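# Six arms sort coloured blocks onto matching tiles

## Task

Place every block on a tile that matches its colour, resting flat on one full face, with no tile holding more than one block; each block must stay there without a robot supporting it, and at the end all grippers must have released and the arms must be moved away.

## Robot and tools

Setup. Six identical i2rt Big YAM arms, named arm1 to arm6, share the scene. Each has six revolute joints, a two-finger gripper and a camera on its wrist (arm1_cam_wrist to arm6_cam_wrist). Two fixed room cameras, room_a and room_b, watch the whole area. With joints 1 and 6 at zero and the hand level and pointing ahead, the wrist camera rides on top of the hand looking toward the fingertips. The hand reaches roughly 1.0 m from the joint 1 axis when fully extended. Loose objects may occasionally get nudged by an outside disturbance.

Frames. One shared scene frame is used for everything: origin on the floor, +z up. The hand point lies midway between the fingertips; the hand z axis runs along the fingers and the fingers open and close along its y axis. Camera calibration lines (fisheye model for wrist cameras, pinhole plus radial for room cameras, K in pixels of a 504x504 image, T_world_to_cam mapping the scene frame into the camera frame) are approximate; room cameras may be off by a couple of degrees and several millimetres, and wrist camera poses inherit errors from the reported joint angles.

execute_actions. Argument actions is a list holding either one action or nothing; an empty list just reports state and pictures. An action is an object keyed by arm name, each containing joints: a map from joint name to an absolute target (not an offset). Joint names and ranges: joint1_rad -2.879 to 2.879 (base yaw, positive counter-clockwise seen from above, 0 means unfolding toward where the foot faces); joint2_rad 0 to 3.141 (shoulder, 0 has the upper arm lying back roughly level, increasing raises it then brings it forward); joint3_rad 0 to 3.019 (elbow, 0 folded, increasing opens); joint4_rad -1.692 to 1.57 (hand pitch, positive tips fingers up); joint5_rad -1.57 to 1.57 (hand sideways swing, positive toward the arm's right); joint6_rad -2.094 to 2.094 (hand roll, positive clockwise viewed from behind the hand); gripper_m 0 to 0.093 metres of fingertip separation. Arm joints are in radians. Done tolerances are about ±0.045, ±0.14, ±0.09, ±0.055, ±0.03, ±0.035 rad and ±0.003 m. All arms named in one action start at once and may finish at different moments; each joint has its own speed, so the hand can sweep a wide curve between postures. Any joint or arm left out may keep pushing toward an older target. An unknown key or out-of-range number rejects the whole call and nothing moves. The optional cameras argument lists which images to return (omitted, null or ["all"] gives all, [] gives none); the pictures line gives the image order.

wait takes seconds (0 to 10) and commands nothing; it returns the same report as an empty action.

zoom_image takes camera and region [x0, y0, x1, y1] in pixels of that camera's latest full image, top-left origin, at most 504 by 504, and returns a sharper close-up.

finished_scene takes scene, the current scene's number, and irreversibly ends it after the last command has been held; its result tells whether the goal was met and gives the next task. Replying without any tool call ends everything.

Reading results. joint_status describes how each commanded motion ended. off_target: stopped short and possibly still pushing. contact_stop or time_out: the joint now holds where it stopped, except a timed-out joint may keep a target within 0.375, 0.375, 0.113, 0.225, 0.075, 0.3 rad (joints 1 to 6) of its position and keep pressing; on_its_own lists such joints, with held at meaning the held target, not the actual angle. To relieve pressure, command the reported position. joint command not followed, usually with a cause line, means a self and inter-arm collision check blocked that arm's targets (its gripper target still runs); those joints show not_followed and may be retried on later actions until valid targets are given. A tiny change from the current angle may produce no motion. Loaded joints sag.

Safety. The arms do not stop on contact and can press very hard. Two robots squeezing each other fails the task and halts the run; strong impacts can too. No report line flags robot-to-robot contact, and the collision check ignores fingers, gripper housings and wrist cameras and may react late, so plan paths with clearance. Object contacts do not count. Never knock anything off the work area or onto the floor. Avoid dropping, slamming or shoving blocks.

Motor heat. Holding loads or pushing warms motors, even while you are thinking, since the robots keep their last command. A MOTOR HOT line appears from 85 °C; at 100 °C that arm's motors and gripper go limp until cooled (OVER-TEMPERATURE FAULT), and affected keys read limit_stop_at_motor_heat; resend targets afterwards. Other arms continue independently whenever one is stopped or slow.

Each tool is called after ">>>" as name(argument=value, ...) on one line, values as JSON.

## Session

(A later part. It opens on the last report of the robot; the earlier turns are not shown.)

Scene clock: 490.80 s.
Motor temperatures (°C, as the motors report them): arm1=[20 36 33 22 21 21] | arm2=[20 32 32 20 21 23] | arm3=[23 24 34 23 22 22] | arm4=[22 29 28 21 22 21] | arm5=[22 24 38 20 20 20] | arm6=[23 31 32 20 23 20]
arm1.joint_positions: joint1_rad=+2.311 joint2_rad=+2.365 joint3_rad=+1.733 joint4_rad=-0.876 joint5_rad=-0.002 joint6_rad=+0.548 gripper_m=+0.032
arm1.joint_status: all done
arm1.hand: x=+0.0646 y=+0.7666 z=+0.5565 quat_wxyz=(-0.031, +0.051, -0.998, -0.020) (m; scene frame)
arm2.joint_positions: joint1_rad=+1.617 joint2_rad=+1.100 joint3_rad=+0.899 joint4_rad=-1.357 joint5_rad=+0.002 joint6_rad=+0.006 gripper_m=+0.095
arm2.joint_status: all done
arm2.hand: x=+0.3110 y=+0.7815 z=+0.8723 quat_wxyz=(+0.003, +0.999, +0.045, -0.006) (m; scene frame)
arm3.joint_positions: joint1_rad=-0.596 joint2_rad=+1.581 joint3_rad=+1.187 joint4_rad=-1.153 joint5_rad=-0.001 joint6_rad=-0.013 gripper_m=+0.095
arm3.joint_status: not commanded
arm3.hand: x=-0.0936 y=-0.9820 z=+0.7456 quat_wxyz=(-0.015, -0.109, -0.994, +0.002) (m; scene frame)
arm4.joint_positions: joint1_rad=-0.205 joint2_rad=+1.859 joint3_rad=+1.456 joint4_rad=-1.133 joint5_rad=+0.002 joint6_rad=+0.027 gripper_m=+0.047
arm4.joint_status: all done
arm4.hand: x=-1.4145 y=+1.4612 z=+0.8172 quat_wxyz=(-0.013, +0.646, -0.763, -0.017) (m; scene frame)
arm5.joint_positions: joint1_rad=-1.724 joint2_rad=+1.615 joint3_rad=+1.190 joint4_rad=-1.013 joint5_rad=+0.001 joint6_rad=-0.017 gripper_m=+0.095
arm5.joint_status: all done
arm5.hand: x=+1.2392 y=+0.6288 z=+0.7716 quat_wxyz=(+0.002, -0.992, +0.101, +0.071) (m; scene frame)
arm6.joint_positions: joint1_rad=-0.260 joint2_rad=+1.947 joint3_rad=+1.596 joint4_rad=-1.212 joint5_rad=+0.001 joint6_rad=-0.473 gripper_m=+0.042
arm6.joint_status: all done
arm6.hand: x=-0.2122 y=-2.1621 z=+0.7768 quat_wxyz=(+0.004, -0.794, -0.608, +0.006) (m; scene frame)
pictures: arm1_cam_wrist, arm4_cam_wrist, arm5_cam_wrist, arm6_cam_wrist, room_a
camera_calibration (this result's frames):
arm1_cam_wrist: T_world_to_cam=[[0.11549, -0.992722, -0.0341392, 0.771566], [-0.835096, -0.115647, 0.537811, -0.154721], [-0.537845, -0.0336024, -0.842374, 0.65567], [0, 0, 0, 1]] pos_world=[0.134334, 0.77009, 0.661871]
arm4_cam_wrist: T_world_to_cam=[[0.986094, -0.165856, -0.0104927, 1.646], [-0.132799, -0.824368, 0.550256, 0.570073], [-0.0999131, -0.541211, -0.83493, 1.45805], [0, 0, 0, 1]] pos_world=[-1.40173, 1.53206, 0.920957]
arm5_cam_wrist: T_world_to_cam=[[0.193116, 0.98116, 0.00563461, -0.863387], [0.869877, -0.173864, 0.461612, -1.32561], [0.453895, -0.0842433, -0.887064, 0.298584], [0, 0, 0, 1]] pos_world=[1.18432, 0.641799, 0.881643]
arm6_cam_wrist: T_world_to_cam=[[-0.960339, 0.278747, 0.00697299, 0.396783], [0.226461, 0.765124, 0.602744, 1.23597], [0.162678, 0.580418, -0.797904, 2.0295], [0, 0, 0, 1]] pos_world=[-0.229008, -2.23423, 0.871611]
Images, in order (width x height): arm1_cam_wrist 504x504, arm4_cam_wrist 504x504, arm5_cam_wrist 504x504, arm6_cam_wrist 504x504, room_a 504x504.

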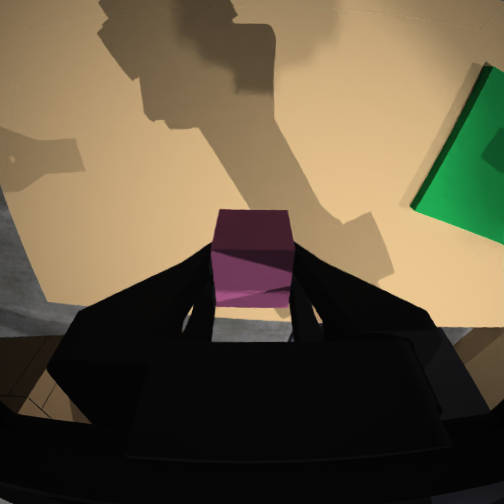

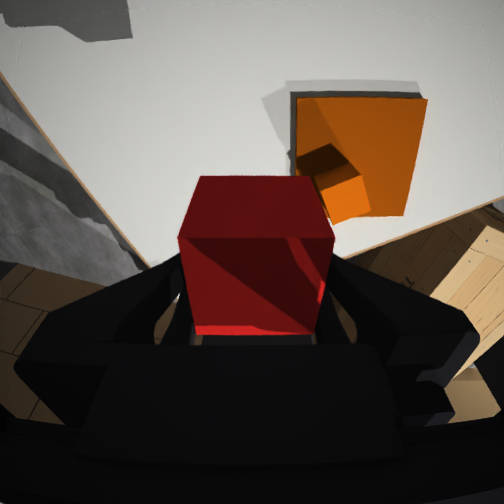

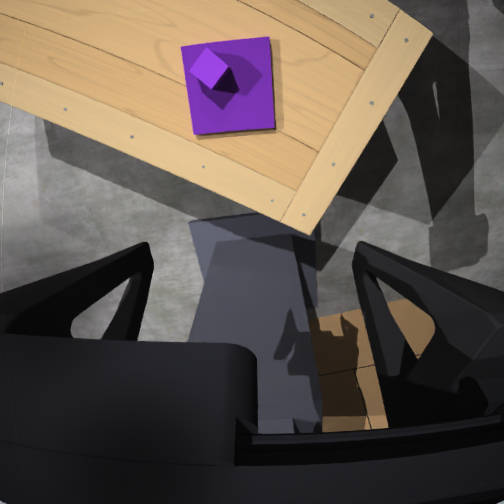

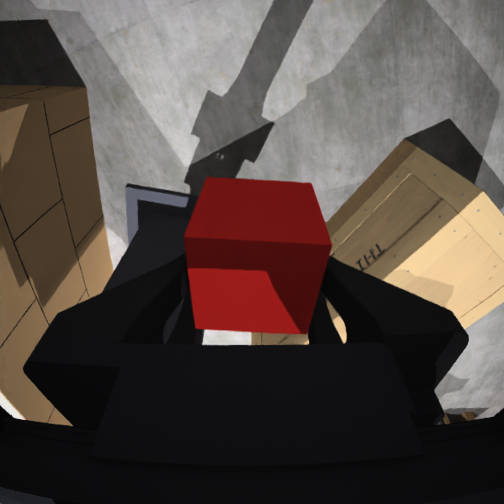

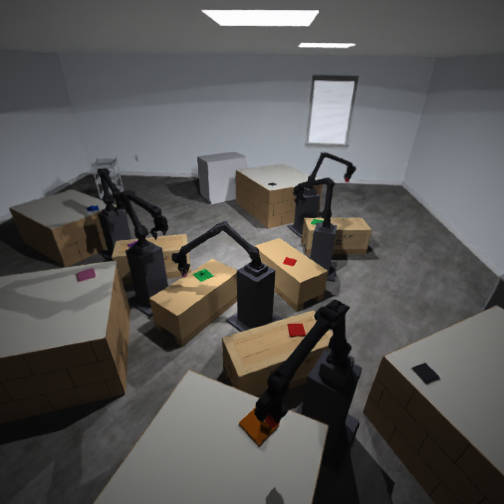

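>>> execute_actions(actions=[{"arm1":{"joints":{"joint2_rad":2.603,"joint3_rad":1.79,"joint4_rad":-0.73}},"arm4":{"joints":{"joint1_rad":-2.0,"joint4_rad":-1.18}},"arm6":{"joints":{"joint1_rad":-1.89,"joint2_rad":2.325,"joint3_rad":1.29,"joint4_rad":-0.51,"joint6_rad":0.14}},"arm5":{"joints":{"joint1_rad":0.0}}}], cameras=["arm1_cam_wrist","arm4_cam_wrist","arm6_cam_wrist","arm2_cam_wrist"])

Scene clock: 524.33 s.
Motor temperatures (°C, as the motors report them): arm1=[20 36 33 22 21 21] | arm2=[20 29 34 20 21 23] | arm3=[23 24 35 23 22 22] | arm4=[22 28 29 21 22 21] | arm5=[22 26 37 20 20 20] | arm6=[23 30 32 20 23 20]
arm1.joint_positions: joint1_rad=+2.311 joint2_rad=+2.617 joint3_rad=+1.767 joint4_rad=-0.738 joint5_rad=-0.002 joint6_rad=+0.550 gripper_m=+0.031
arm1.joint_status: all done
arm1.hand: x=+0.0408 y=+0.7473 z=+0.4080 quat_wxyz=(+0.002, +0.050, -0.999, +0.003) (m; scene frame)
arm2.joint_positions: joint1_rad=+1.617 joint2_rad=+1.100 joint3_rad=+0.899 joint4_rad=-1.357 joint5_rad=+0.002 joint6_rad=+0.006 gripper_m=+0.095
arm2.joint_status: not commanded
arm2.hand: x=+0.3110 y=+0.7815 z=+0.8723 quat_wxyz=(+0.003, +0.999, +0.045, -0.006) (m; scene frame)
arm3.joint_positions: joint1_rad=-0.596 joint2_rad=+1.581 joint3_rad=+1.187 joint4_rad=-1.153 joint5_rad=-0.001 joint6_rad=-0.013 gripper_m=+0.095
arm3.joint_status: not commanded
arm3.hand: x=-0.0936 y=-0.9820 z=+0.7456 quat_wxyz=(-0.015, -0.109, -0.994, +0.002) (m; scene frame)
arm4.joint_positions: joint1_rad=-2.005 joint2_rad=+1.859 joint3_rad=+1.456 joint4_rad=-1.162 joint5_rad=+0.002 joint6_rad=+0.027 gripper_m=+0.047
arm4.joint_status: all done
arm4.hand: x=-0.9821 y=+0.7144 z=+0.8066 quat_wxyz=(+0.003, -0.197, -0.980, -0.002) (m; scene frame)
arm5.joint_positions: joint1_rad=+0.008 joint2_rad=+1.615 joint3_rad=+1.190 joint4_rad=-1.007 joint5_rad=+0.000 joint6_rad=-0.015 gripper_m=+0.095
arm5.joint_status: all done
arm5.hand: x=+1.6854 y=+0.0347 z=+0.7730 quat_wxyz=(-0.047, -0.720, -0.690, +0.059) (m; scene frame)
arm6.joint_positions: joint1_rad=-1.898 joint2_rad=+2.341 joint3_rad=+1.288 joint4_rad=-0.510 joint5_rad=+0.001 joint6_rad=+0.131 gripper_m=+0.042
arm6.joint_status: all done
arm6.hand: x=-0.1862 y=-1.3497 z=+0.4763 quat_wxyz=(+0.001, -0.893, +0.450, +0.008) (m; scene frame)
pictures: arm1_cam_wrist, arm2_cam_wrist, arm4_cam_wrist, arm6_cam_wrist
camera_calibration (this result's frames):
arm1_cam_wrist: T_world_to_cam=[[0.11195, -0.993688, 0.00709184, 0.734152], [-0.798841, -0.0857493, 0.595399, -0.144245], [-0.591033, -0.0723205, -0.803399, 0.532365], [0, 0, 0, 1]] pos_world=[0.117228, 0.755651, 0.508378]
arm2_cam_wrist: T_world_to_cam=[[-0.0946325, 0.995467, -0.00949568, -0.739426], [0.812396, 0.0827351, 0.577206, -0.816417], [0.575376, 0.0469082, -0.816543, 0.622835], [0, 0, 0, 1]] pos_world=[0.234917, 0.774405, 0.972792]
arm4_cam_wrist: T_world_to_cam=[[-0.385781, -0.922584, -0.00340417, 0.283215], [-0.745916, 0.309731, 0.589641, -1.4264], [-0.542939, 0.230011, -0.807658, 0.0801471], [0, 0, 0, 1]] pos_world=[-0.911204, 0.684656, 0.906762]
arm6_cam_wrist: T_world_to_cam=[[0.815402, 0.578766, -0.0122319, 0.942069], [0.471532, -0.65177, 0.594015, -1.073], [0.335823, -0.490129, -0.804361, -0.0956244], [0, 0, 0, 1]] pos_world=[-0.230097, -1.29146, 0.571986]
Images, in order (width x height): arm1_cam_wrist 504x504, arm2_cam_wrist 504x504, arm4_cam_wrist 504x504, arm6_cam_wrist 504x504.

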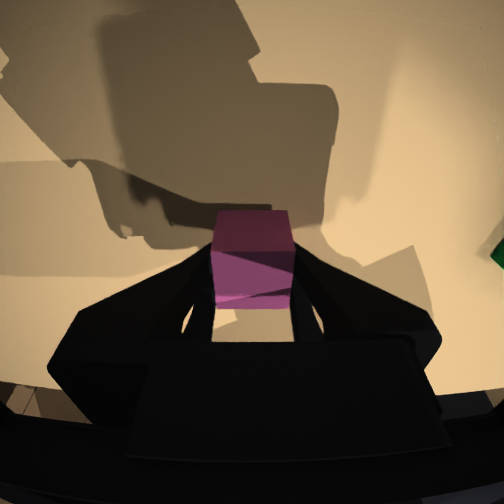

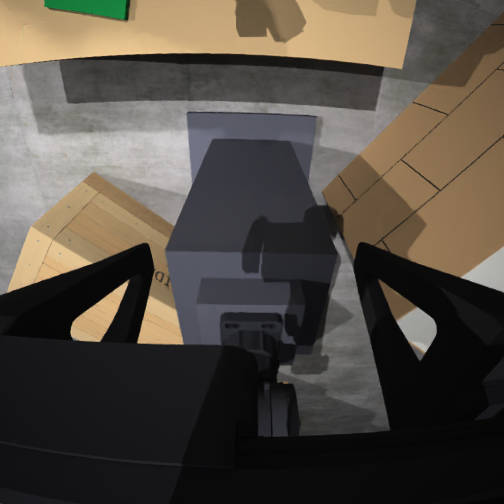

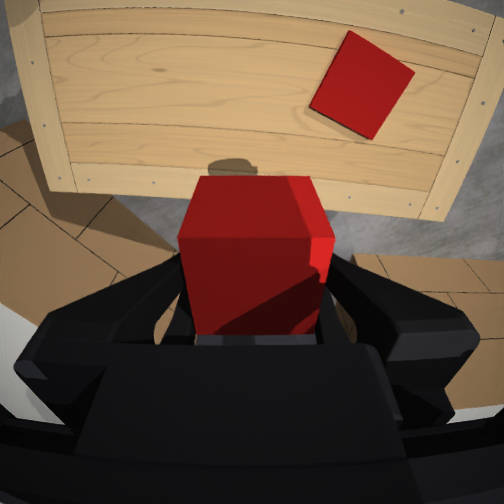

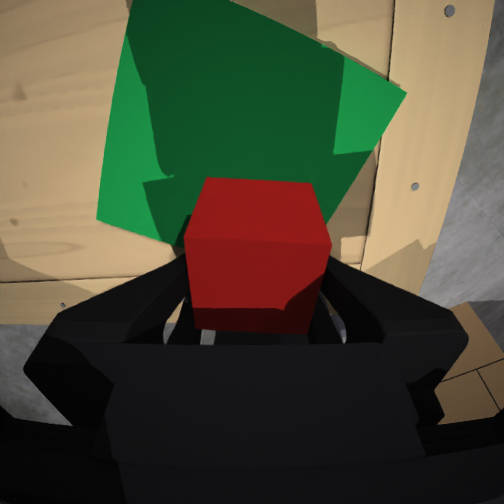

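>>> execute_actions(actions=[{"arm1":{"joints":{"joint2_rad":2.616}},"arm4":{"joints":{"joint1_rad":-2.29,"joint2_rad":2.50,"joint3_rad":1.58,"joint4_rad":-0.615,"joint6_rad":0.165}},"arm6":{"joints":{"joint2_rad":2.454,"joint3_rad":1.355,"joint4_rad":-0.435}},"arm5":{"joints":{"joint1_rad":0.9}}}], cameras=["arm1_cam_wrist","arm4_cam_wrist","arm6_cam_wrist","arm5_cam_wrist"])

Scene clock: 582.07 s.
Motor temperatures (°C, as the motors report them): arm1=[20 38 34 22 21 21] | arm2=[20 29 34 20 21 23] | arm3=[23 24 35 23 22 22] | arm4=[22 29 29 21 22 21] | arm5=[22 27 37 20 20 20] | arm6=[23 31 30 20 23 20]
arm1.joint_positions: joint1_rad=+2.311 joint2_rad=+2.617 joint3_rad=+1.767 joint4_rad=-0.738 joint5_rad=-0.002 joint6_rad=+0.550 gripper_m=+0.031
arm1.joint_status: all done
arm1.hand: x=+0.0408 y=+0.7473 z=+0.4080 quat_wxyz=(+0.002, +0.050, -0.999, +0.003) (m; scene frame)
arm2.joint_positions: joint1_rad=+1.617 joint2_rad=+1.100 joint3_rad=+0.899 joint4_rad=-1.357 joint5_rad=+0.002 joint6_rad=+0.006 gripper_m=+0.095
arm2.joint_status: not commanded
arm2.hand: x=+0.3110 y=+0.7815 z=+0.8723 quat_wxyz=(+0.003, +0.999, +0.045, -0.006) (m; scene frame)
arm3.joint_positions: joint1_rad=-0.596 joint2_rad=+1.581 joint3_rad=+1.187 joint4_rad=-1.153 joint5_rad=-0.001 joint6_rad=-0.013 gripper_m=+0.095
arm3.joint_status: not commanded
arm3.hand: x=-0.0936 y=-0.9820 z=+0.7456 quat_wxyz=(-0.015, -0.109, -0.994, +0.002) (m; scene frame)
arm4.joint_positions: joint1_rad=-2.283 joint2_rad=+2.522 joint3_rad=+1.556 joint4_rad=-0.631 joint5_rad=+0.001 joint6_rad=+0.154 gripper_m=+0.047
arm4.joint_status: all done
arm4.hand: x=-1.0328 y=+0.5652 z=+0.4622 quat_wxyz=(+0.019, -0.389, -0.921, -0.005) (m; scene frame)
arm5.joint_positions: joint1_rad=+0.907 joint2_rad=+1.615 joint3_rad=+1.190 joint4_rad=-1.007 joint5_rad=+0.000 joint6_rad=-0.014 gripper_m=+0.095
arm5.joint_status: all done
arm5.hand: x=+2.0780 y=+0.1962 z=+0.7664 quat_wxyz=(-0.061, -0.349, -0.935, +0.032) (m; scene frame)
arm6.joint_positions: joint1_rad=-1.898 joint2_rad=+2.462 joint3_rad=+1.341 joint4_rad=-0.441 joint5_rad=+0.001 joint6_rad=+0.131 gripper_m=+0.042
arm6.joint_status: all done
arm6.hand: x=-0.1878 y=-1.3483 z=+0.4247 quat_wxyz=(+0.001, -0.893, +0.450, +0.008) (m; scene frame)
pictures: arm1_cam_wrist, arm4_cam_wrist, arm5_cam_wrist, arm6_cam_wrist
camera_calibration (this result's frames):
arm1_cam_wrist: T_world_to_cam=[[0.11195, -0.993688, 0.00709184, 0.734152], [-0.798841, -0.0857493, 0.595399, -0.144245], [-0.591033, -0.0723205, -0.803399, 0.532365], [0, 0, 0, 1]] pos_world=[0.117228, 0.755651, 0.508378]
arm4_cam_wrist: T_world_to_cam=[[-0.717819, -0.696214, 0.00468439, -0.349799], [-0.546801, 0.567909, 0.615214, -1.16709], [-0.430981, 0.439051, -0.788346, -0.202709], [0, 0, 0, 1]] pos_world=[-0.976624, 0.508267, 0.559846]
arm5_cam_wrist: T_world_to_cam=[[-0.64943, -0.759663, 0.0339479, 1.46967], [-0.661991, 0.586771, 0.466335, 0.902259], [-0.374177, 0.280379, -0.883957, 1.52363], [0, 0, 0, 1]] pos_world=[2.12184, 0.159842, 0.876173]
arm6_cam_wrist: T_world_to_cam=[[0.815402, 0.578766, -0.0122319, 0.941951], [0.471532, -0.65177, 0.594015, -1.04069], [0.335823, -0.490129, -0.804361, -0.135964], [0, 0, 0, 1]] pos_world=[-0.23169, -1.2901, 0.520343]
Images, in order (width x height): arm1_cam_wrist 504x504, arm4_cam_wrist 504x504, arm5_cam_wrist 504x504, arm6_cam_wrist 504x504.

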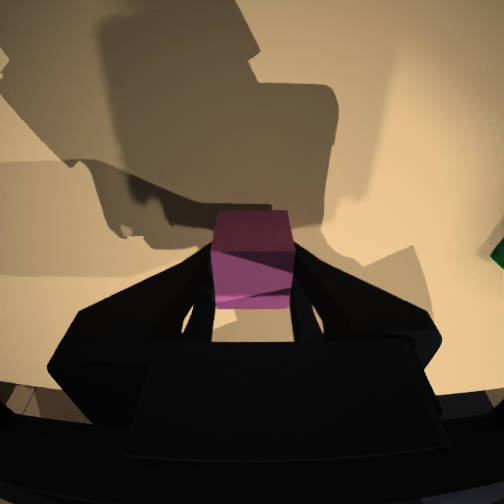

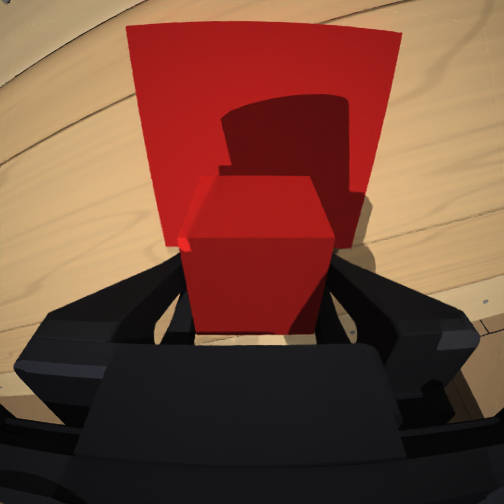

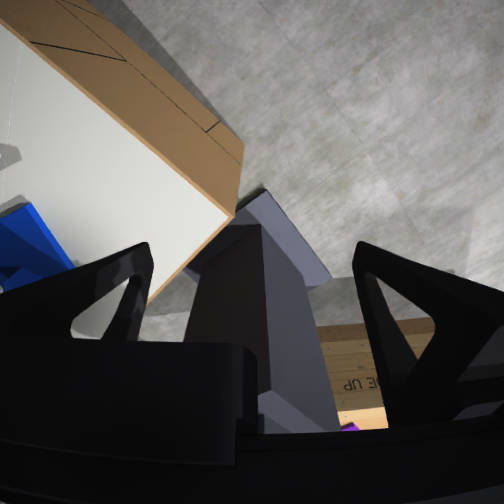

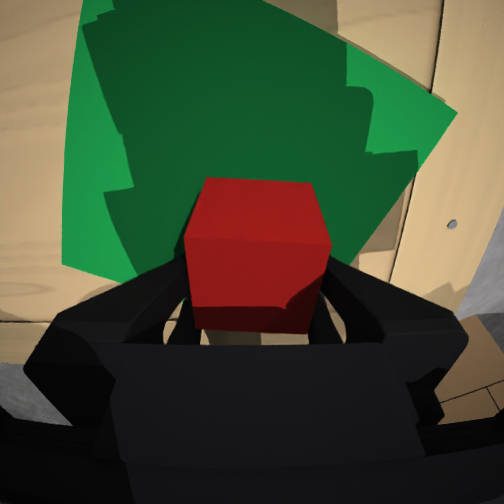

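>>> execute_actions(actions=[{"arm1":{"joints":{"joint2_rad":2.63}},"arm4":{"joints":{"joint1_rad":-2.305,"joint2_rad":2.612,"joint3_rad":1.658,"joint4_rad":-0.55}},"arm6":{"joints":{"joint2_rad":2.486,"joint4_rad":-0.405}},"arm5":{"joints":{"joint1_rad":1.5}}}], cameras=["arm1_cam_wrist","arm4_cam_wrist","arm6_cam_wrist","arm5_cam_wrist"])

Scene clock: 626.33 s.
Motor temperatures (°C, as the motors report them): arm1=[20 38 35 22 21 21] | arm2=[20 28 35 20 21 23] | arm3=[23 24 36 23 22 22] | arm4=[22 32 28 21 22 21] | arm5=[22 27 38 20 20 20] | arm6=[23 31 29 20 23 20]
arm1.joint_positions: joint1_rad=+2.311 joint2_rad=+2.617 joint3_rad=+1.767 joint4_rad=-0.738 joint5_rad=-0.002 joint6_rad=+0.550 gripper_m=+0.031
arm1.joint_status: all done
arm1.hand: x=+0.0408 y=+0.7473 z=+0.4080 quat_wxyz=(+0.002, +0.050, -0.999, +0.003) (m; scene frame)
arm2.joint_positions: joint1_rad=+1.617 joint2_rad=+1.100 joint3_rad=+0.899 joint4_rad=-1.357 joint5_rad=+0.002 joint6_rad=+0.006 gripper_m=+0.095
arm2.joint_status: not commanded
arm2.hand: x=+0.3110 y=+0.7815 z=+0.8723 quat_wxyz=(+0.003, +0.999, +0.045, -0.006) (m; scene frame)
arm3.joint_positions: joint1_rad=-0.596 joint2_rad=+1.581 joint3_rad=+1.187 joint4_rad=-1.153 joint5_rad=-0.001 joint6_rad=-0.013 gripper_m=+0.095
arm3.joint_status: not commanded
arm3.hand: x=-0.0936 y=-0.9820 z=+0.7456 quat_wxyz=(-0.015, -0.109, -0.994, +0.002) (m; scene frame)
arm4.joint_positions: joint1_rad=-2.301 joint2_rad=+2.592 joint3_rad=+1.642 joint4_rad=-0.561 joint5_rad=+0.001 joint6_rad=+0.154 gripper_m=+0.047
arm4.joint_status: all done
arm4.hand: x=-1.0102 y=+0.5343 z=+0.4412 quat_wxyz=(-0.023, -0.398, -0.917, +0.006) (m; scene frame)
arm5.joint_positions: joint1_rad=+1.506 joint2_rad=+1.615 joint3_rad=+1.190 joint4_rad=-1.007 joint5_rad=-0.001 joint6_rad=-0.014 gripper_m=+0.095
arm5.joint_status: all done
arm5.hand: x=+2.1984 y=+0.4582 z=+0.7620 quat_wxyz=(-0.063, -0.058, -0.996, +0.011) (m; scene frame)
arm6.joint_positions: joint1_rad=-1.898 joint2_rad=+2.475 joint3_rad=+1.341 joint4_rad=-0.417 joint5_rad=+0.001 joint6_rad=+0.131 gripper_m=+0.042
arm6.joint_status: all done
arm6.hand: x=-0.1882 y=-1.3479 z=+0.4182 quat_wxyz=(+0.003, -0.893, +0.450, +0.014) (m; scene frame)
pictures: arm1_cam_wrist, arm4_cam_wrist, arm5_cam_wrist, arm6_cam_wrist
camera_calibration (this result's frames):
arm1_cam_wrist: T_world_to_cam=[[0.11195, -0.993688, 0.00709184, 0.734152], [-0.798841, -0.0857493, 0.595399, -0.144245], [-0.591033, -0.0723205, -0.803399, 0.532365], [0, 0, 0, 1]] pos_world=[0.117228, 0.755651, 0.508378]
arm4_cam_wrist: T_world_to_cam=[[-0.730129, -0.683259, -0.00831146, -0.368617], [-0.575803, 0.608662, 0.545877, -1.14478], [-0.367916, 0.403346, -0.837824, -0.0913317], [0, 0, 0, 1]] pos_world=[-0.961909, 0.481761, 0.545325]
arm5_cam_wrist: T_world_to_cam=[[-0.107518, -0.993763, 0.0295934, 0.666306], [-0.873667, 0.108647, 0.474237, 1.50873], [-0.474495, 0.0251343, -0.8799, 1.82577], [0, 0, 0, 1]] pos_world=[2.25608, 0.452341, 0.871278]
arm6_cam_wrist: T_world_to_cam=[[0.815327, 0.578834, -0.0138831, 0.942765], [0.47603, -0.656486, 0.585168, -1.03813], [0.329601, -0.483712, -0.810793, -0.130613], [0, 0, 0, 1]] pos_world=[-0.231433, -1.2904, 0.514666]
Images, in order (width x height): arm1_cam_wrist 504x504, arm4_cam_wrist 504x504, arm5_cam_wrist 504x504, arm6_cam_wrist 504x504.

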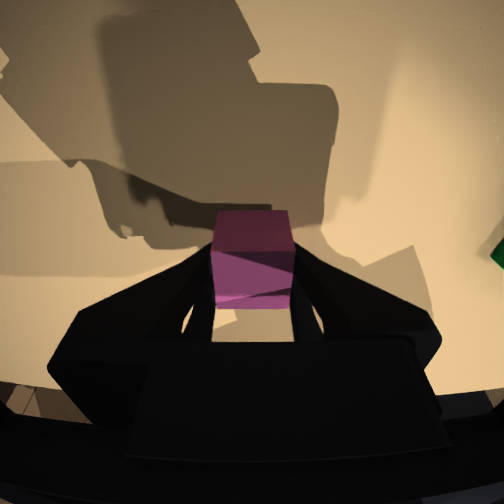

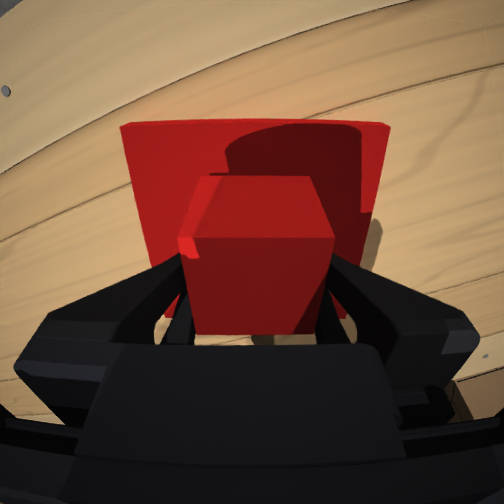

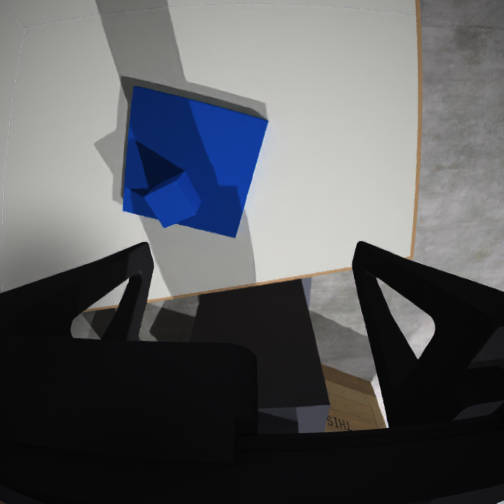

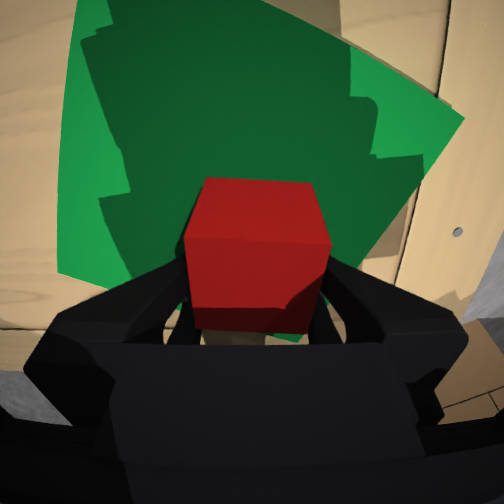

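>>> execute_actions(actions=[{"arm1":{"joints":{"joint2_rad":2.648}},"arm4":{"joints":{"joint2_rad":2.65}},"arm6":{"joints":{"joint2_rad":2.513}}}], cameras=["arm1_cam_wrist","arm4_cam_wrist","arm6_cam_wrist"])

Scene clock: 639.67 s.
Motor temperatures (°C, as the motors report them): arm1=[20 38 35 22 21 21] | arm2=[20 28 35 20 21 23] | arm3=[23 24 36 23 22 22] | arm4=[22 31 28 21 22 21] | arm5=[22 27 38 20 20 20] | arm6=[23 30 29 20 23 20]
arm1.joint_positions: joint1_rad=+2.311 joint2_rad=+2.626 joint3_rad=+1.767 joint4_rad=-0.737 joint5_rad=-0.001 joint6_rad=+0.550 gripper_m=+0.031
arm1.joint_status: all done
arm1.hand: x=+0.0380 y=+0.7451 z=+0.4024 quat_wxyz=(+0.006, +0.050, -0.999, +0.006) (m; scene frame)
arm2.joint_positions: joint1_rad=+1.617 joint2_rad=+1.100 joint3_rad=+0.899 joint4_rad=-1.357 joint5_rad=+0.002 joint6_rad=+0.006 gripper_m=+0.095
arm2.joint_status: not commanded
arm2.hand: x=+0.3110 y=+0.7815 z=+0.8723 quat_wxyz=(+0.003, +0.999, +0.045, -0.006) (m; scene frame)
arm3.joint_positions: joint1_rad=-0.596 joint2_rad=+1.581 joint3_rad=+1.187 joint4_rad=-1.153 joint5_rad=-0.001 joint6_rad=-0.013 gripper_m=+0.095
arm3.joint_status: not commanded
arm3.hand: x=-0.0936 y=-0.9820 z=+0.7456 quat_wxyz=(-0.015, -0.109, -0.994, +0.002) (m; scene frame)
arm4.joint_positions: joint1_rad=-2.301 joint2_rad=+2.612 joint3_rad=+1.643 joint4_rad=-0.561 joint5_rad=+0.001 joint6_rad=+0.154 gripper_m=+0.047
arm4.joint_status: all done
arm4.hand: x=-1.0167 y=+0.5394 z=+0.4294 quat_wxyz=(-0.013, -0.398, -0.917, +0.004) (m; scene frame)
arm5.joint_positions: joint1_rad=+1.506 joint2_rad=+1.615 joint3_rad=+1.190 joint4_rad=-1.007 joint5_rad=-0.001 joint6_rad=-0.014 gripper_m=+0.095
arm5.joint_status: not commanded
arm5.hand: x=+2.1984 y=+0.4582 z=+0.7620 quat_wxyz=(-0.063, -0.058, -0.996, +0.011) (m; scene frame)
arm6.joint_positions: joint1_rad=-1.898 joint2_rad=+2.499 joint3_rad=+1.342 joint4_rad=-0.413 joint5_rad=+0.000 joint6_rad=+0.131 gripper_m=+0.042
arm6.joint_status: all done
arm6.hand: x=-0.1829 y=-1.3535 z=+0.4067 quat_wxyz=(+0.000, -0.893, +0.451, +0.005) (m; scene frame)
pictures: arm1_cam_wrist, arm4_cam_wrist, arm6_cam_wrist
camera_calibration (this result's frames):
arm1_cam_wrist: T_world_to_cam=[[0.111976, -0.99364, 0.0119103, 0.730317], [-0.794802, -0.0823616, 0.601254, -0.148351], [-0.596449, -0.0767925, -0.798969, 0.52782], [0, 0, 0, 1]] pos_world=[0.11513, 0.753986, 0.50221]
arm4_cam_wrist: T_world_to_cam=[[-0.730749, -0.682628, -0.00497273, -0.37243], [-0.566743, 0.602601, 0.561849, -1.1395], [-0.380538, 0.413389, -0.827225, -0.128442], [0, 0, 0, 1]] pos_world=[-0.966834, 0.485531, 0.532126]
arm6_cam_wrist: T_world_to_cam=[[0.815878, 0.578108, -0.0115907, 0.939742], [0.46838, -0.649, 0.599517, -1.03475], [0.339063, -0.494561, -0.800278, -0.161651], [0, 0, 0, 1]] pos_world=[-0.227247, -1.29477, 0.501878]
Images, in order (width x height): arm1_cam_wrist 504x504, arm4_cam_wrist 504x504, arm6_cam_wrist 504x504.

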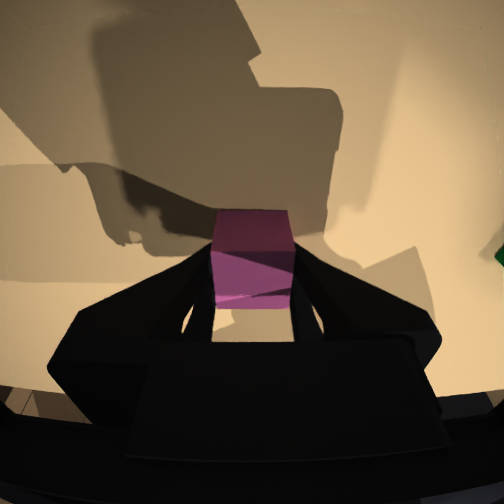

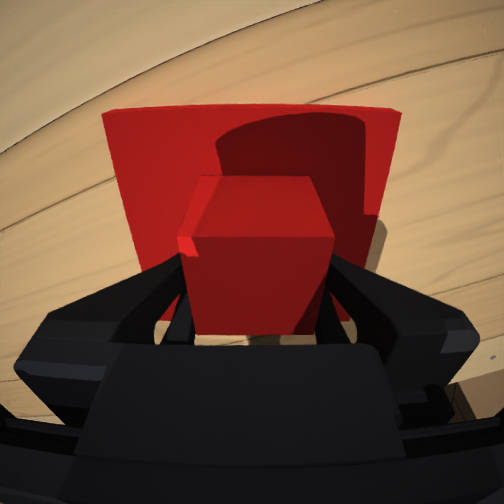

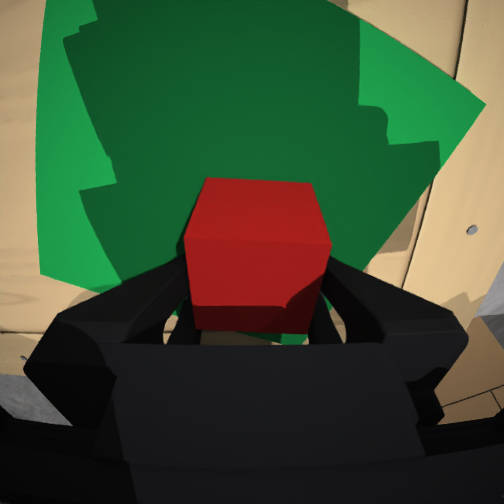

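>>> execute_actions(actions=[{"arm1":{"joints":{"joint2_rad":2.62,"gripper_m":0.06}},"arm4":{"joints":{"joint2_rad":2.605,"gripper_m":0.075}},"arm6":{"joints":{"joint2_rad":2.49,"gripper_m":0.07}}}], cameras=["arm1_cam_wrist","arm4_cam_wrist","arm6_cam_wrist"])

Scene clock: 651.20 s.
Motor temperatures (°C, as the motors report them): arm1=[20 38 35 22 21 21] | arm2=[20 28 35 20 21 23] | arm3=[23 24 36 23 22 22] | arm4=[22 31 28 21 22 21] | arm5=[22 28 38 20 20 20] | arm6=[23 30 29 20 23 20]
arm1.joint_positions: joint1_rad=+2.311 joint2_rad=+2.626 joint3_rad=+1.767 joint4_rad=-0.737 joint5_rad=-0.001 joint6_rad=+0.550 gripper_m=+0.060
arm1.joint_status: all done
arm1.hand: x=+0.0380 y=+0.7451 z=+0.4024 quat_wxyz=(+0.006, +0.050, -0.999, +0.006) (m; scene frame)
arm2.joint_positions: joint1_rad=+1.617 joint2_rad=+1.100 joint3_rad=+0.899 joint4_rad=-1.357 joint5_rad=+0.002 joint6_rad=+0.006 gripper_m=+0.095
arm2.joint_status: not commanded
arm2.hand: x=+0.3110 y=+0.7815 z=+0.8723 quat_wxyz=(+0.003, +0.999, +0.045, -0.006) (m; scene frame)
arm3.joint_positions: joint1_rad=-0.596 joint2_rad=+1.581 joint3_rad=+1.187 joint4_rad=-1.153 joint5_rad=-0.001 joint6_rad=-0.013 gripper_m=+0.095
arm3.joint_status: not commanded
arm3.hand: x=-0.0936 y=-0.9820 z=+0.7456 quat_wxyz=(-0.015, -0.109, -0.994, +0.002) (m; scene frame)
arm4.joint_positions: joint1_rad=-2.301 joint2_rad=+2.612 joint3_rad=+1.643 joint4_rad=-0.561 joint5_rad=+0.001 joint6_rad=+0.155 gripper_m=+0.075
arm4.joint_status: all done
arm4.hand: x=-1.0167 y=+0.5394 z=+0.4294 quat_wxyz=(-0.013, -0.398, -0.917, +0.004) (m; scene frame)
arm5.joint_positions: joint1_rad=+1.506 joint2_rad=+1.615 joint3_rad=+1.190 joint4_rad=-1.007 joint5_rad=-0.001 joint6_rad=-0.014 gripper_m=+0.095
arm5.joint_status: not commanded
arm5.hand: x=+2.1984 y=+0.4582 z=+0.7620 quat_wxyz=(-0.063, -0.058, -0.996, +0.011) (m; scene frame)
arm6.joint_positions: joint1_rad=-1.898 joint2_rad=+2.499 joint3_rad=+1.342 joint4_rad=-0.413 joint5_rad=+0.000 joint6_rad=+0.131 gripper_m=+0.070
arm6.joint_status: all done
arm6.hand: x=-0.1829 y=-1.3535 z=+0.4067 quat_wxyz=(+0.000, -0.893, +0.451, +0.005) (m; scene frame)
pictures: arm1_cam_wrist, arm4_cam_wrist, arm6_cam_wrist
camera_calibration (this result's frames):
arm1_cam_wrist: T_world_to_cam=[[0.111976, -0.99364, 0.0119103, 0.730317], [-0.794802, -0.0823616, 0.601254, -0.148351], [-0.596449, -0.0767925, -0.798969, 0.52782], [0, 0, 0, 1]] pos_world=[0.11513, 0.753986, 0.50221]
arm4_cam_wrist: T_world_to_cam=[[-0.731009, -0.68235, -0.00498321, -0.37284], [-0.566517, 0.602813, 0.561851, -1.13939], [-0.380374, 0.413541, -0.827224, -0.128359], [0, 0, 0, 1]] pos_world=[-0.966856, 0.485511, 0.532126]
arm6_cam_wrist: T_world_to_cam=[[0.815878, 0.578108, -0.0115907, 0.939742], [0.46838, -0.649, 0.599517, -1.03475], [0.339063, -0.494561, -0.800278, -0.161651], [0, 0, 0, 1]] pos_world=[-0.227247, -1.29477, 0.501878]
Images, in order (width x height): arm1_cam_wrist 504x504, arm4_cam_wrist 504x504, arm6_cam_wrist 504x504.

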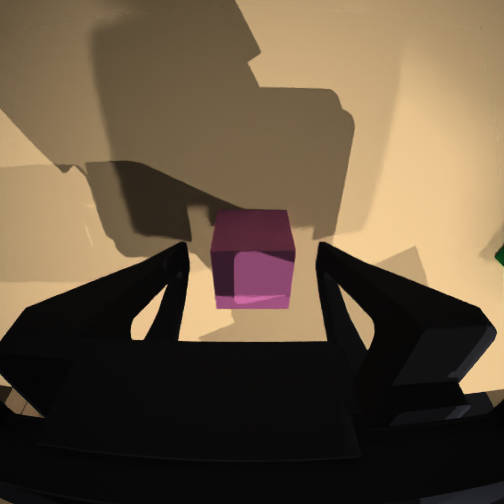

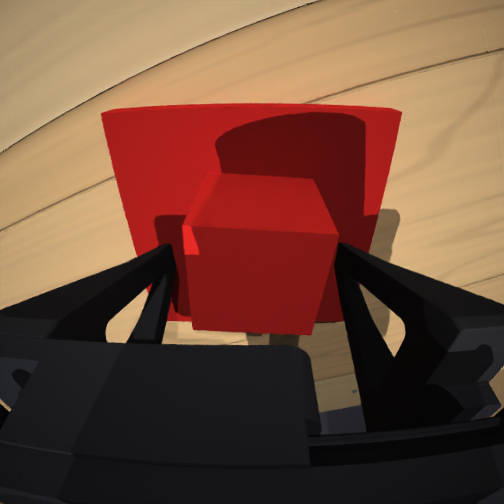

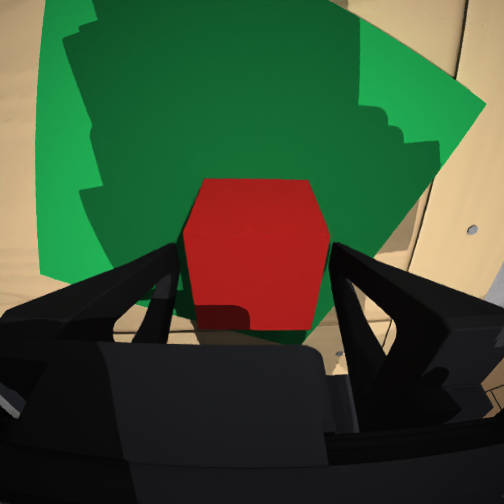

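>>> execute_actions(actions=[{"arm1":{"joints":{"joint2_rad":1.3,"joint3_rad":0.85,"joint4_rad":-1.1,"gripper_m":0.093}},"arm4":{"joints":{"joint2_rad":1.6,"joint3_rad":1.2,"joint4_rad":-1.0,"gripper_m":0.093}},"arm6":{"joints":{"joint2_rad":1.2,"joint3_rad":0.7,"joint4_rad":-1.05,"gripper_m":0.093}}}], cameras=["arm4_cam_wrist","room_a","room_b"])

Scene clock: 689.20 s.
Motor temperatures (°C, as the motors report them): arm1=[20 39 35 22 21 21] | arm2=[20 28 35 20 21 23] | arm3=[23 24 36 23 22 22] | arm4=[22 32 28 21 22 21] | arm5=[22 28 38 20 20 20] | arm6=[23 31 29 20 23 20]
arm1.joint_positions: joint1_rad=+2.311 joint2_rad=+1.297 joint3_rad=+0.859 joint4_rad=-1.095 joint5_rad=-0.001 joint6_rad=+0.550 gripper_m=+0.093
arm1.joint_status: all done
arm1.hand: x=-0.1951 y=+0.5704 z=+0.7823 quat_wxyz=(-0.021, +0.050, -0.998, -0.012) (m; scene frame)
arm2.joint_positions: joint1_rad=+1.617 joint2_rad=+1.100 joint3_rad=+0.899 joint4_rad=-1.357 joint5_rad=+0.002 joint6_rad=+0.006 gripper_m=+0.095
arm2.joint_status: not commanded
arm2.hand: x=+0.3110 y=+0.7815 z=+0.8723 quat_wxyz=(+0.003, +0.999, +0.045, -0.006) (m; scene frame)
arm3.joint_positions: joint1_rad=-0.596 joint2_rad=+1.581 joint3_rad=+1.187 joint4_rad=-1.153 joint5_rad=-0.001 joint6_rad=-0.013 gripper_m=+0.095
arm3.joint_status: not commanded
arm3.hand: x=-0.0936 y=-0.9820 z=+0.7456 quat_wxyz=(-0.015, -0.109, -0.994, +0.002) (m; scene frame)
arm4.joint_positions: joint1_rad=-2.301 joint2_rad=+1.586 joint3_rad=+1.203 joint4_rad=-0.983 joint5_rad=+0.001 joint6_rad=+0.155 gripper_m=+0.093
arm4.joint_status: all done
arm4.hand: x=-1.0988 y=+0.6031 z=+0.8531 quat_wxyz=(-0.093, -0.397, -0.913, +0.024) (m; scene frame)
arm5.joint_positions: joint1_rad=+1.506 joint2_rad=+1.615 joint3_rad=+1.190 joint4_rad=-1.007 joint5_rad=-0.001 joint6_rad=-0.014 gripper_m=+0.095
arm5.joint_status: not commanded
arm5.hand: x=+2.1984 y=+0.4582 z=+0.7620 quat_wxyz=(-0.063, -0.058, -0.996, +0.011) (m; scene frame)
arm6.joint_positions: joint1_rad=-1.898 joint2_rad=+1.207 joint3_rad=+0.695 joint4_rad=-1.042 joint5_rad=+0.000 joint6_rad=+0.131 gripper_m=+0.093
arm6.joint_status: all done
arm6.hand: x=-0.0187 y=-1.5218 z=+0.7726 quat_wxyz=(+0.002, -0.893, +0.451, +0.013) (m; scene frame)
pictures: arm4_cam_wrist, room_a, room_b
camera_calibration (this result's frames):
arm4_cam_wrist: T_world_to_cam=[[-0.728825, -0.684028, -0.0303355, -0.362171], [-0.630366, 0.653033, 0.419746, -1.44153], [-0.267308, 0.325044, -0.907134, 0.410312], [0, 0, 0, 1]] pos_world=[-1.06297, 0.560259, 0.966297]
Images, in order (width x height): arm4_cam_wrist 504x504, room_a 504x504, room_b 504x504.

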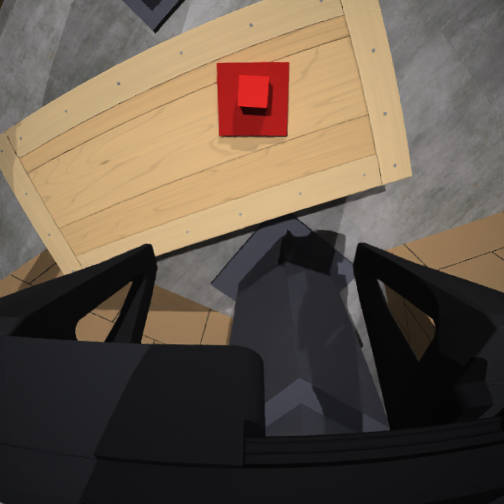

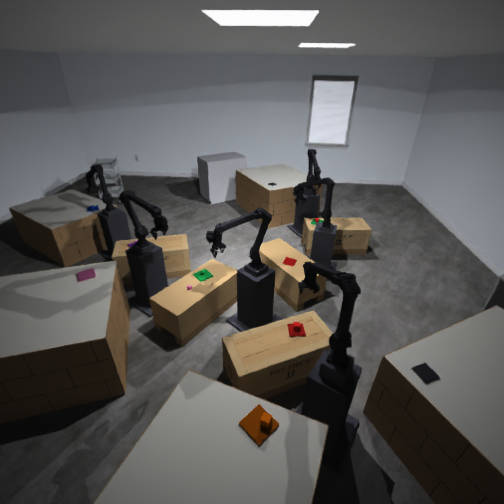

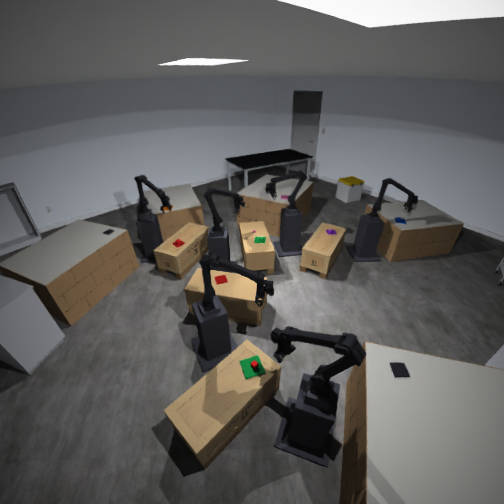

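>>> execute_actions(actions=[{"arm1":{"joints":{"joint1_rad":1.4}},"arm2":{"joints":{"joint1_rad":1.645,"joint2_rad":2.36,"joint3_rad":1.44,"joint4_rad":-0.595}},"arm6":{"joints":{"joint1_rad":-0.8}},"arm3":{"joints":{"joint1_rad":-1.288,"joint2_rad":2.24,"joint3_rad":1.505,"joint4_rad":-0.79,"joint6_rad":0}}}], cameras=["arm2_cam_wrist","arm3_cam_wrist"])

Scene clock: 721.63 s.
Motor temperatures (°C, as the motors report them): arm1=[20 34 35 22 21 21] | arm2=[20 28 35 20 21 23] | arm3=[23 25 37 23 22 22] | arm4=[22 30 29 21 22 21] | arm5=[22 28 38 20 20 20] | arm6=[23 28 31 20 23 20]
arm1.joint_positions: joint1_rad=+1.408 joint2_rad=+1.297 joint3_rad=+0.859 joint4_rad=-1.095 joint5_rad=+0.000 joint6_rad=+0.550 gripper_m=+0.093
arm1.joint_status: all done
arm1.hand: x=-0.1370 y=+0.2790 z=+0.7822 quat_wxyz=(-0.024, -0.391, -0.920, -0.006) (m; scene frame)
arm2.joint_positions: joint1_rad=+1.633 joint2_rad=+2.380 joint3_rad=+1.422 joint4_rad=-0.610 joint5_rad=+0.002 joint6_rad=+0.006 gripper_m=+0.095
arm2.joint_status: all done
arm2.hand: x=+0.0390 y=+0.7436 z=+0.4795 quat_wxyz=(+0.003, +0.999, +0.053, +0.000) (m; scene frame)
arm3.joint_positions: joint1_rad=-1.282 joint2_rad=+2.259 joint3_rad=+1.482 joint4_rad=-0.802 joint5_rad=+0.002 joint6_rad=-0.012 gripper_m=+0.095
arm3.joint_status: all done
arm3.hand: x=-0.1773 y=-1.3437 z=+0.4958 quat_wxyz=(+0.001, -0.438, -0.899, -0.001) (m; scene frame)
arm4.joint_positions: joint1_rad=-2.301 joint2_rad=+1.586 joint3_rad=+1.203 joint4_rad=-0.983 joint5_rad=+0.001 joint6_rad=+0.155 gripper_m=+0.093
arm4.joint_status: not commanded
arm4.hand: x=-1.0988 y=+0.6031 z=+0.8531 quat_wxyz=(-0.093, -0.397, -0.913, +0.024) (m; scene frame)
arm5.joint_positions: joint1_rad=+1.506 joint2_rad=+1.615 joint3_rad=+1.190 joint4_rad=-1.007 joint5_rad=-0.001 joint6_rad=-0.014 gripper_m=+0.095
arm5.joint_status: not commanded
arm5.hand: x=+2.1984 y=+0.4582 z=+0.7620 quat_wxyz=(-0.063, -0.058, -0.996, +0.011) (m; scene frame)
arm6.joint_positions: joint1_rad=-0.807 joint2_rad=+1.207 joint3_rad=+0.695 joint4_rad=-1.042 joint5_rad=+0.000 joint6_rad=+0.132 gripper_m=+0.093
arm6.joint_status: all done
arm6.hand: x=-0.0953 y=-1.8103 z=+0.7723 quat_wxyz=(+0.000, -0.997, -0.078, +0.012) (m; scene frame)
pictures: arm2_cam_wrist, arm3_cam_wrist
camera_calibration (this result's frames):
arm2_cam_wrist: T_world_to_cam=[[-0.110544, 0.993826, -0.00950585, -0.729297], [0.804851, 0.0951275, 0.585803, -0.378579], [0.58309, 0.0571063, -0.810398, 0.449553], [0, 0, 0, 1]] pos_world=[-0.0380498, 0.735135, 0.579157]
arm3_cam_wrist: T_world_to_cam=[[-0.780418, -0.625117, -0.0132701, -0.970106], [-0.51656, 0.632643, 0.577, 0.474291], [-0.352297, 0.457157, -0.816636, 1.08116], [0, 0, 0, 1]] pos_world=[-0.131199, -1.40075, 0.596375]
Images, in order (width x height): arm2_cam_wrist 504x504, arm3_cam_wrist 504x504.

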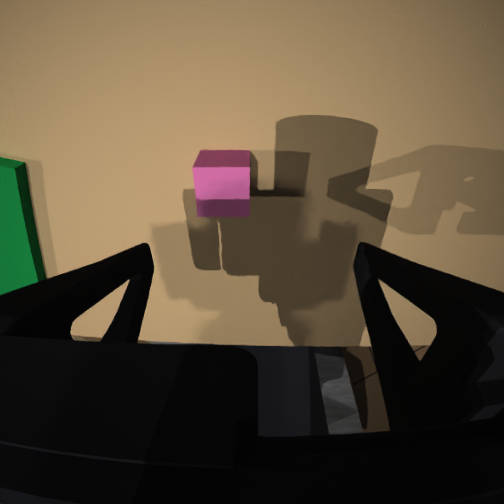

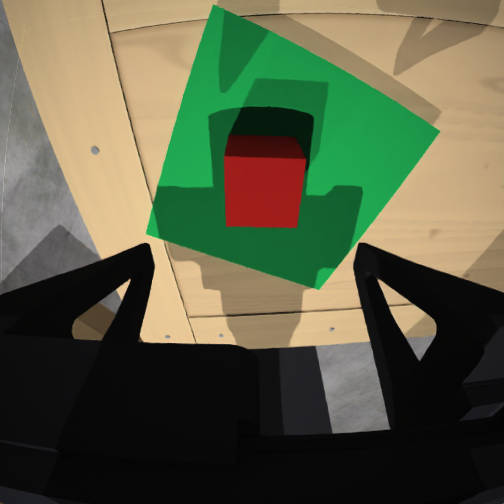

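>>> execute_actions(actions=[{"arm2":{"joints":{"joint1_rad":1.68,"joint2_rad":2.54,"joint3_rad":1.54,"joint4_rad":-0.53,"joint6_rad":0.045}},"arm3":{"joints":{"joint1_rad":-1.30,"joint2_rad":2.40,"joint3_rad":1.555,"joint4_rad":-0.685}}}], cameras=["arm2_cam_wrist","arm3_cam_wrist"])

Scene clock: 767.23 s.
Motor temperatures (°C, as the motors report them): arm1=[20 33 36 22 21 21] | arm2=[20 33 33 20 21 23] | arm3=[23 28 36 23 22 22] | arm4=[22 29 29 21 22 21] | arm5=[22 29 38 20 20 20] | arm6=[23 27 31 20 23 20]
arm1.joint_positions: joint1_rad=+1.408 joint2_rad=+1.297 joint3_rad=+0.859 joint4_rad=-1.095 joint5_rad=+0.000 joint6_rad=+0.550 gripper_m=+0.093
arm1.joint_status: not commanded
arm1.hand: x=-0.1370 y=+0.2790 z=+0.7822 quat_wxyz=(-0.024, -0.391, -0.920, -0.006) (m; scene frame)
arm2.joint_positions: joint1_rad=+1.678 joint2_rad=+2.557 joint3_rad=+1.527 joint4_rad=-0.536 joint5_rad=+0.002 joint6_rad=+0.037 gripper_m=+0.095
arm2.joint_status: all done
arm2.hand: x=+0.0328 y=+0.7167 z=+0.4048 quat_wxyz=(+0.003, +0.998, +0.060, -0.001) (m; scene frame)
arm3.joint_positions: joint1_rad=-1.294 joint2_rad=+2.400 joint3_rad=+1.542 joint4_rad=-0.698 joint5_rad=+0.002 joint6_rad=-0.012 gripper_m=+0.095
arm3.joint_status: all done
arm3.hand: x=-0.1734 y=-1.3602 z=+0.4312 quat_wxyz=(-0.009, -0.443, -0.896, +0.004) (m; scene frame)
arm4.joint_positions: joint1_rad=-2.301 joint2_rad=+1.586 joint3_rad=+1.203 joint4_rad=-0.983 joint5_rad=+0.001 joint6_rad=+0.155 gripper_m=+0.093
arm4.joint_status: not commanded
arm4.hand: x=-1.0988 y=+0.6031 z=+0.8531 quat_wxyz=(-0.093, -0.397, -0.913, +0.024) (m; scene frame)
arm5.joint_positions: joint1_rad=+1.506 joint2_rad=+1.615 joint3_rad=+1.190 joint4_rad=-1.007 joint5_rad=-0.001 joint6_rad=-0.014 gripper_m=+0.095
arm5.joint_status: not commanded
arm5.hand: x=+2.1984 y=+0.4582 z=+0.7620 quat_wxyz=(-0.063, -0.058, -0.996, +0.011) (m; scene frame)
arm6.joint_positions: joint1_rad=-0.807 joint2_rad=+1.207 joint3_rad=+0.695 joint4_rad=-1.042 joint5_rad=+0.000 joint6_rad=+0.132 gripper_m=+0.093
arm6.joint_status: not commanded
arm6.hand: x=-0.0953 y=-1.8103 z=+0.7723 quat_wxyz=(+0.000, -0.997, -0.078, +0.012) (m; scene frame)
pictures: arm2_cam_wrist, arm3_cam_wrist
camera_calibration (this result's frames):
arm2_cam_wrist: T_world_to_cam=[[-0.123808, 0.992259, -0.00965243, -0.702304], [0.804694, 0.106087, 0.584134, -0.334503], [0.580636, 0.0645534, -0.8116, 0.389397], [0, 0, 0, 1]] pos_world=[-0.0438766, 0.707217, 0.50465]
arm3_cam_wrist: T_world_to_cam=[[-0.787628, -0.616018, -0.0128122, -0.967251], [-0.51677, 0.649123, 0.5582, 0.55453], [-0.335545, 0.446275, -0.829607, 1.03098], [0, 0, 0, 1]] pos_world=[-0.129328, -1.4159, 0.533379]
Images, in order (width x height): arm2_cam_wrist 504x504, arm3_cam_wrist 504x504.

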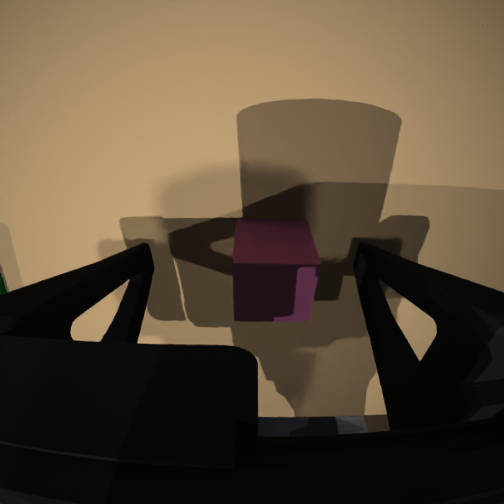

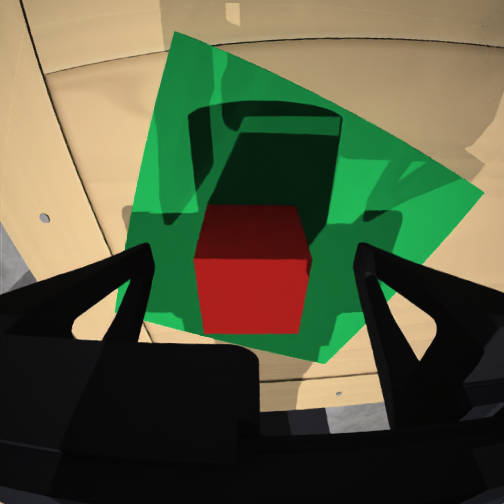

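>>> execute_actions(actions=[{"arm2":{"joints":{"joint1_rad":1.655,"gripper_m":0.02}},"arm3":{"joints":{"joint2_rad":2.433,"gripper_m":0.03}}}], cameras=["arm2_cam_wrist","arm3_cam_wrist"])

Scene clock: 780.80 s.
Motor temperatures (°C, as the motors report them): arm1=[20 33 36 22 21 21] | arm2=[20 33 32 20 21 23] | arm3=[23 29 35 23 22 22] | arm4=[22 29 29 21 22 21] | arm5=[22 29 38 20 20 20] | arm6=[23 27 31 20 23 20]
arm1.joint_positions: joint1_rad=+1.408 joint2_rad=+1.297 joint3_rad=+0.859 joint4_rad=-1.095 joint5_rad=+0.000 joint6_rad=+0.550 gripper_m=+0.093
arm1.joint_status: not commanded
arm1.hand: x=-0.1370 y=+0.2790 z=+0.7822 quat_wxyz=(-0.024, -0.391, -0.920, -0.006) (m; scene frame)
arm2.joint_positions: joint1_rad=+1.665 joint2_rad=+2.557 joint3_rad=+1.527 joint4_rad=-0.536 joint5_rad=+0.001 joint6_rad=+0.037 gripper_m=+0.032
arm2.joint_status: gripper_m off_target (ended at +0.032, target +0.020); the others done
arm2.hand: x=+0.0318 y=+0.7236 z=+0.4048 quat_wxyz=(+0.003, +0.999, +0.053, -0.001) (m; scene frame)
arm3.joint_positions: joint1_rad=-1.294 joint2_rad=+2.400 joint3_rad=+1.542 joint4_rad=-0.698 joint5_rad=+0.001 joint6_rad=-0.012 gripper_m=+0.042
arm3.joint_status: gripper_m off_target (ended at +0.042, target +0.030); the others done
arm3.hand: x=-0.1735 y=-1.3599 z=+0.4307 quat_wxyz=(-0.009, -0.443, -0.896, +0.003) (m; scene frame)
arm4.joint_positions: joint1_rad=-2.301 joint2_rad=+1.586 joint3_rad=+1.203 joint4_rad=-0.983 joint5_rad=+0.001 joint6_rad=+0.155 gripper_m=+0.093
arm4.joint_status: not commanded
arm4.hand: x=-1.0988 y=+0.6031 z=+0.8531 quat_wxyz=(-0.093, -0.397, -0.913, +0.024) (m; scene frame)
arm5.joint_positions: joint1_rad=+1.506 joint2_rad=+1.615 joint3_rad=+1.190 joint4_rad=-1.007 joint5_rad=-0.001 joint6_rad=-0.014 gripper_m=+0.095
arm5.joint_status: not commanded
arm5.hand: x=+2.1984 y=+0.4582 z=+0.7620 quat_wxyz=(-0.063, -0.058, -0.996, +0.011) (m; scene frame)
arm6.joint_positions: joint1_rad=-0.807 joint2_rad=+1.207 joint3_rad=+0.695 joint4_rad=-1.042 joint5_rad=+0.000 joint6_rad=+0.132 gripper_m=+0.093
arm6.joint_status: not commanded
arm6.hand: x=-0.0953 y=-1.8103 z=+0.7723 quat_wxyz=(+0.000, -0.997, -0.078, +0.012) (m; scene frame)
pictures: arm2_cam_wrist, arm3_cam_wrist
camera_calibration (this result's frames):
arm2_cam_wrist: T_world_to_cam=[[-0.11093, 0.99377, -0.0107842, -0.710357], [0.805854, 0.0962939, 0.584232, -0.327363], [0.58163, 0.0561184, -0.811515, 0.395549], [0, 0, 0, 1]] pos_world=[-0.0450567, 0.715257, 0.50459]
arm3_cam_wrist: T_world_to_cam=[[-0.787624, -0.616015, -0.0132109, -0.967007], [-0.516693, 0.648649, 0.558823, 0.553673], [-0.335674, 0.446968, -0.829182, 1.03121], [0, 0, 0, 1]] pos_world=[-0.129407, -1.41575, 0.532883]
Images, in order (width x height): arm2_cam_wrist 504x504, arm3_cam_wrist 504x504.

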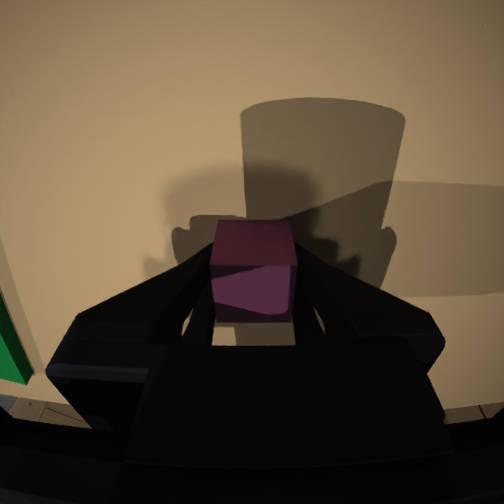

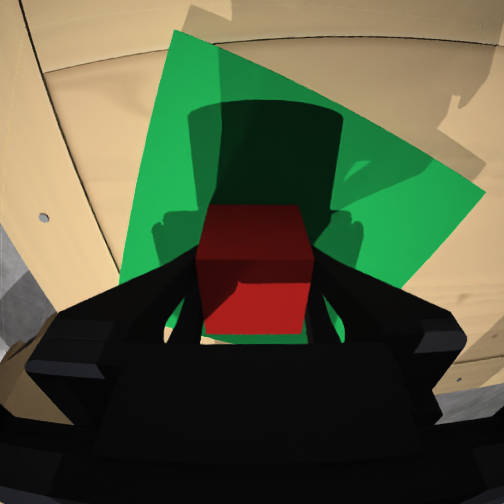

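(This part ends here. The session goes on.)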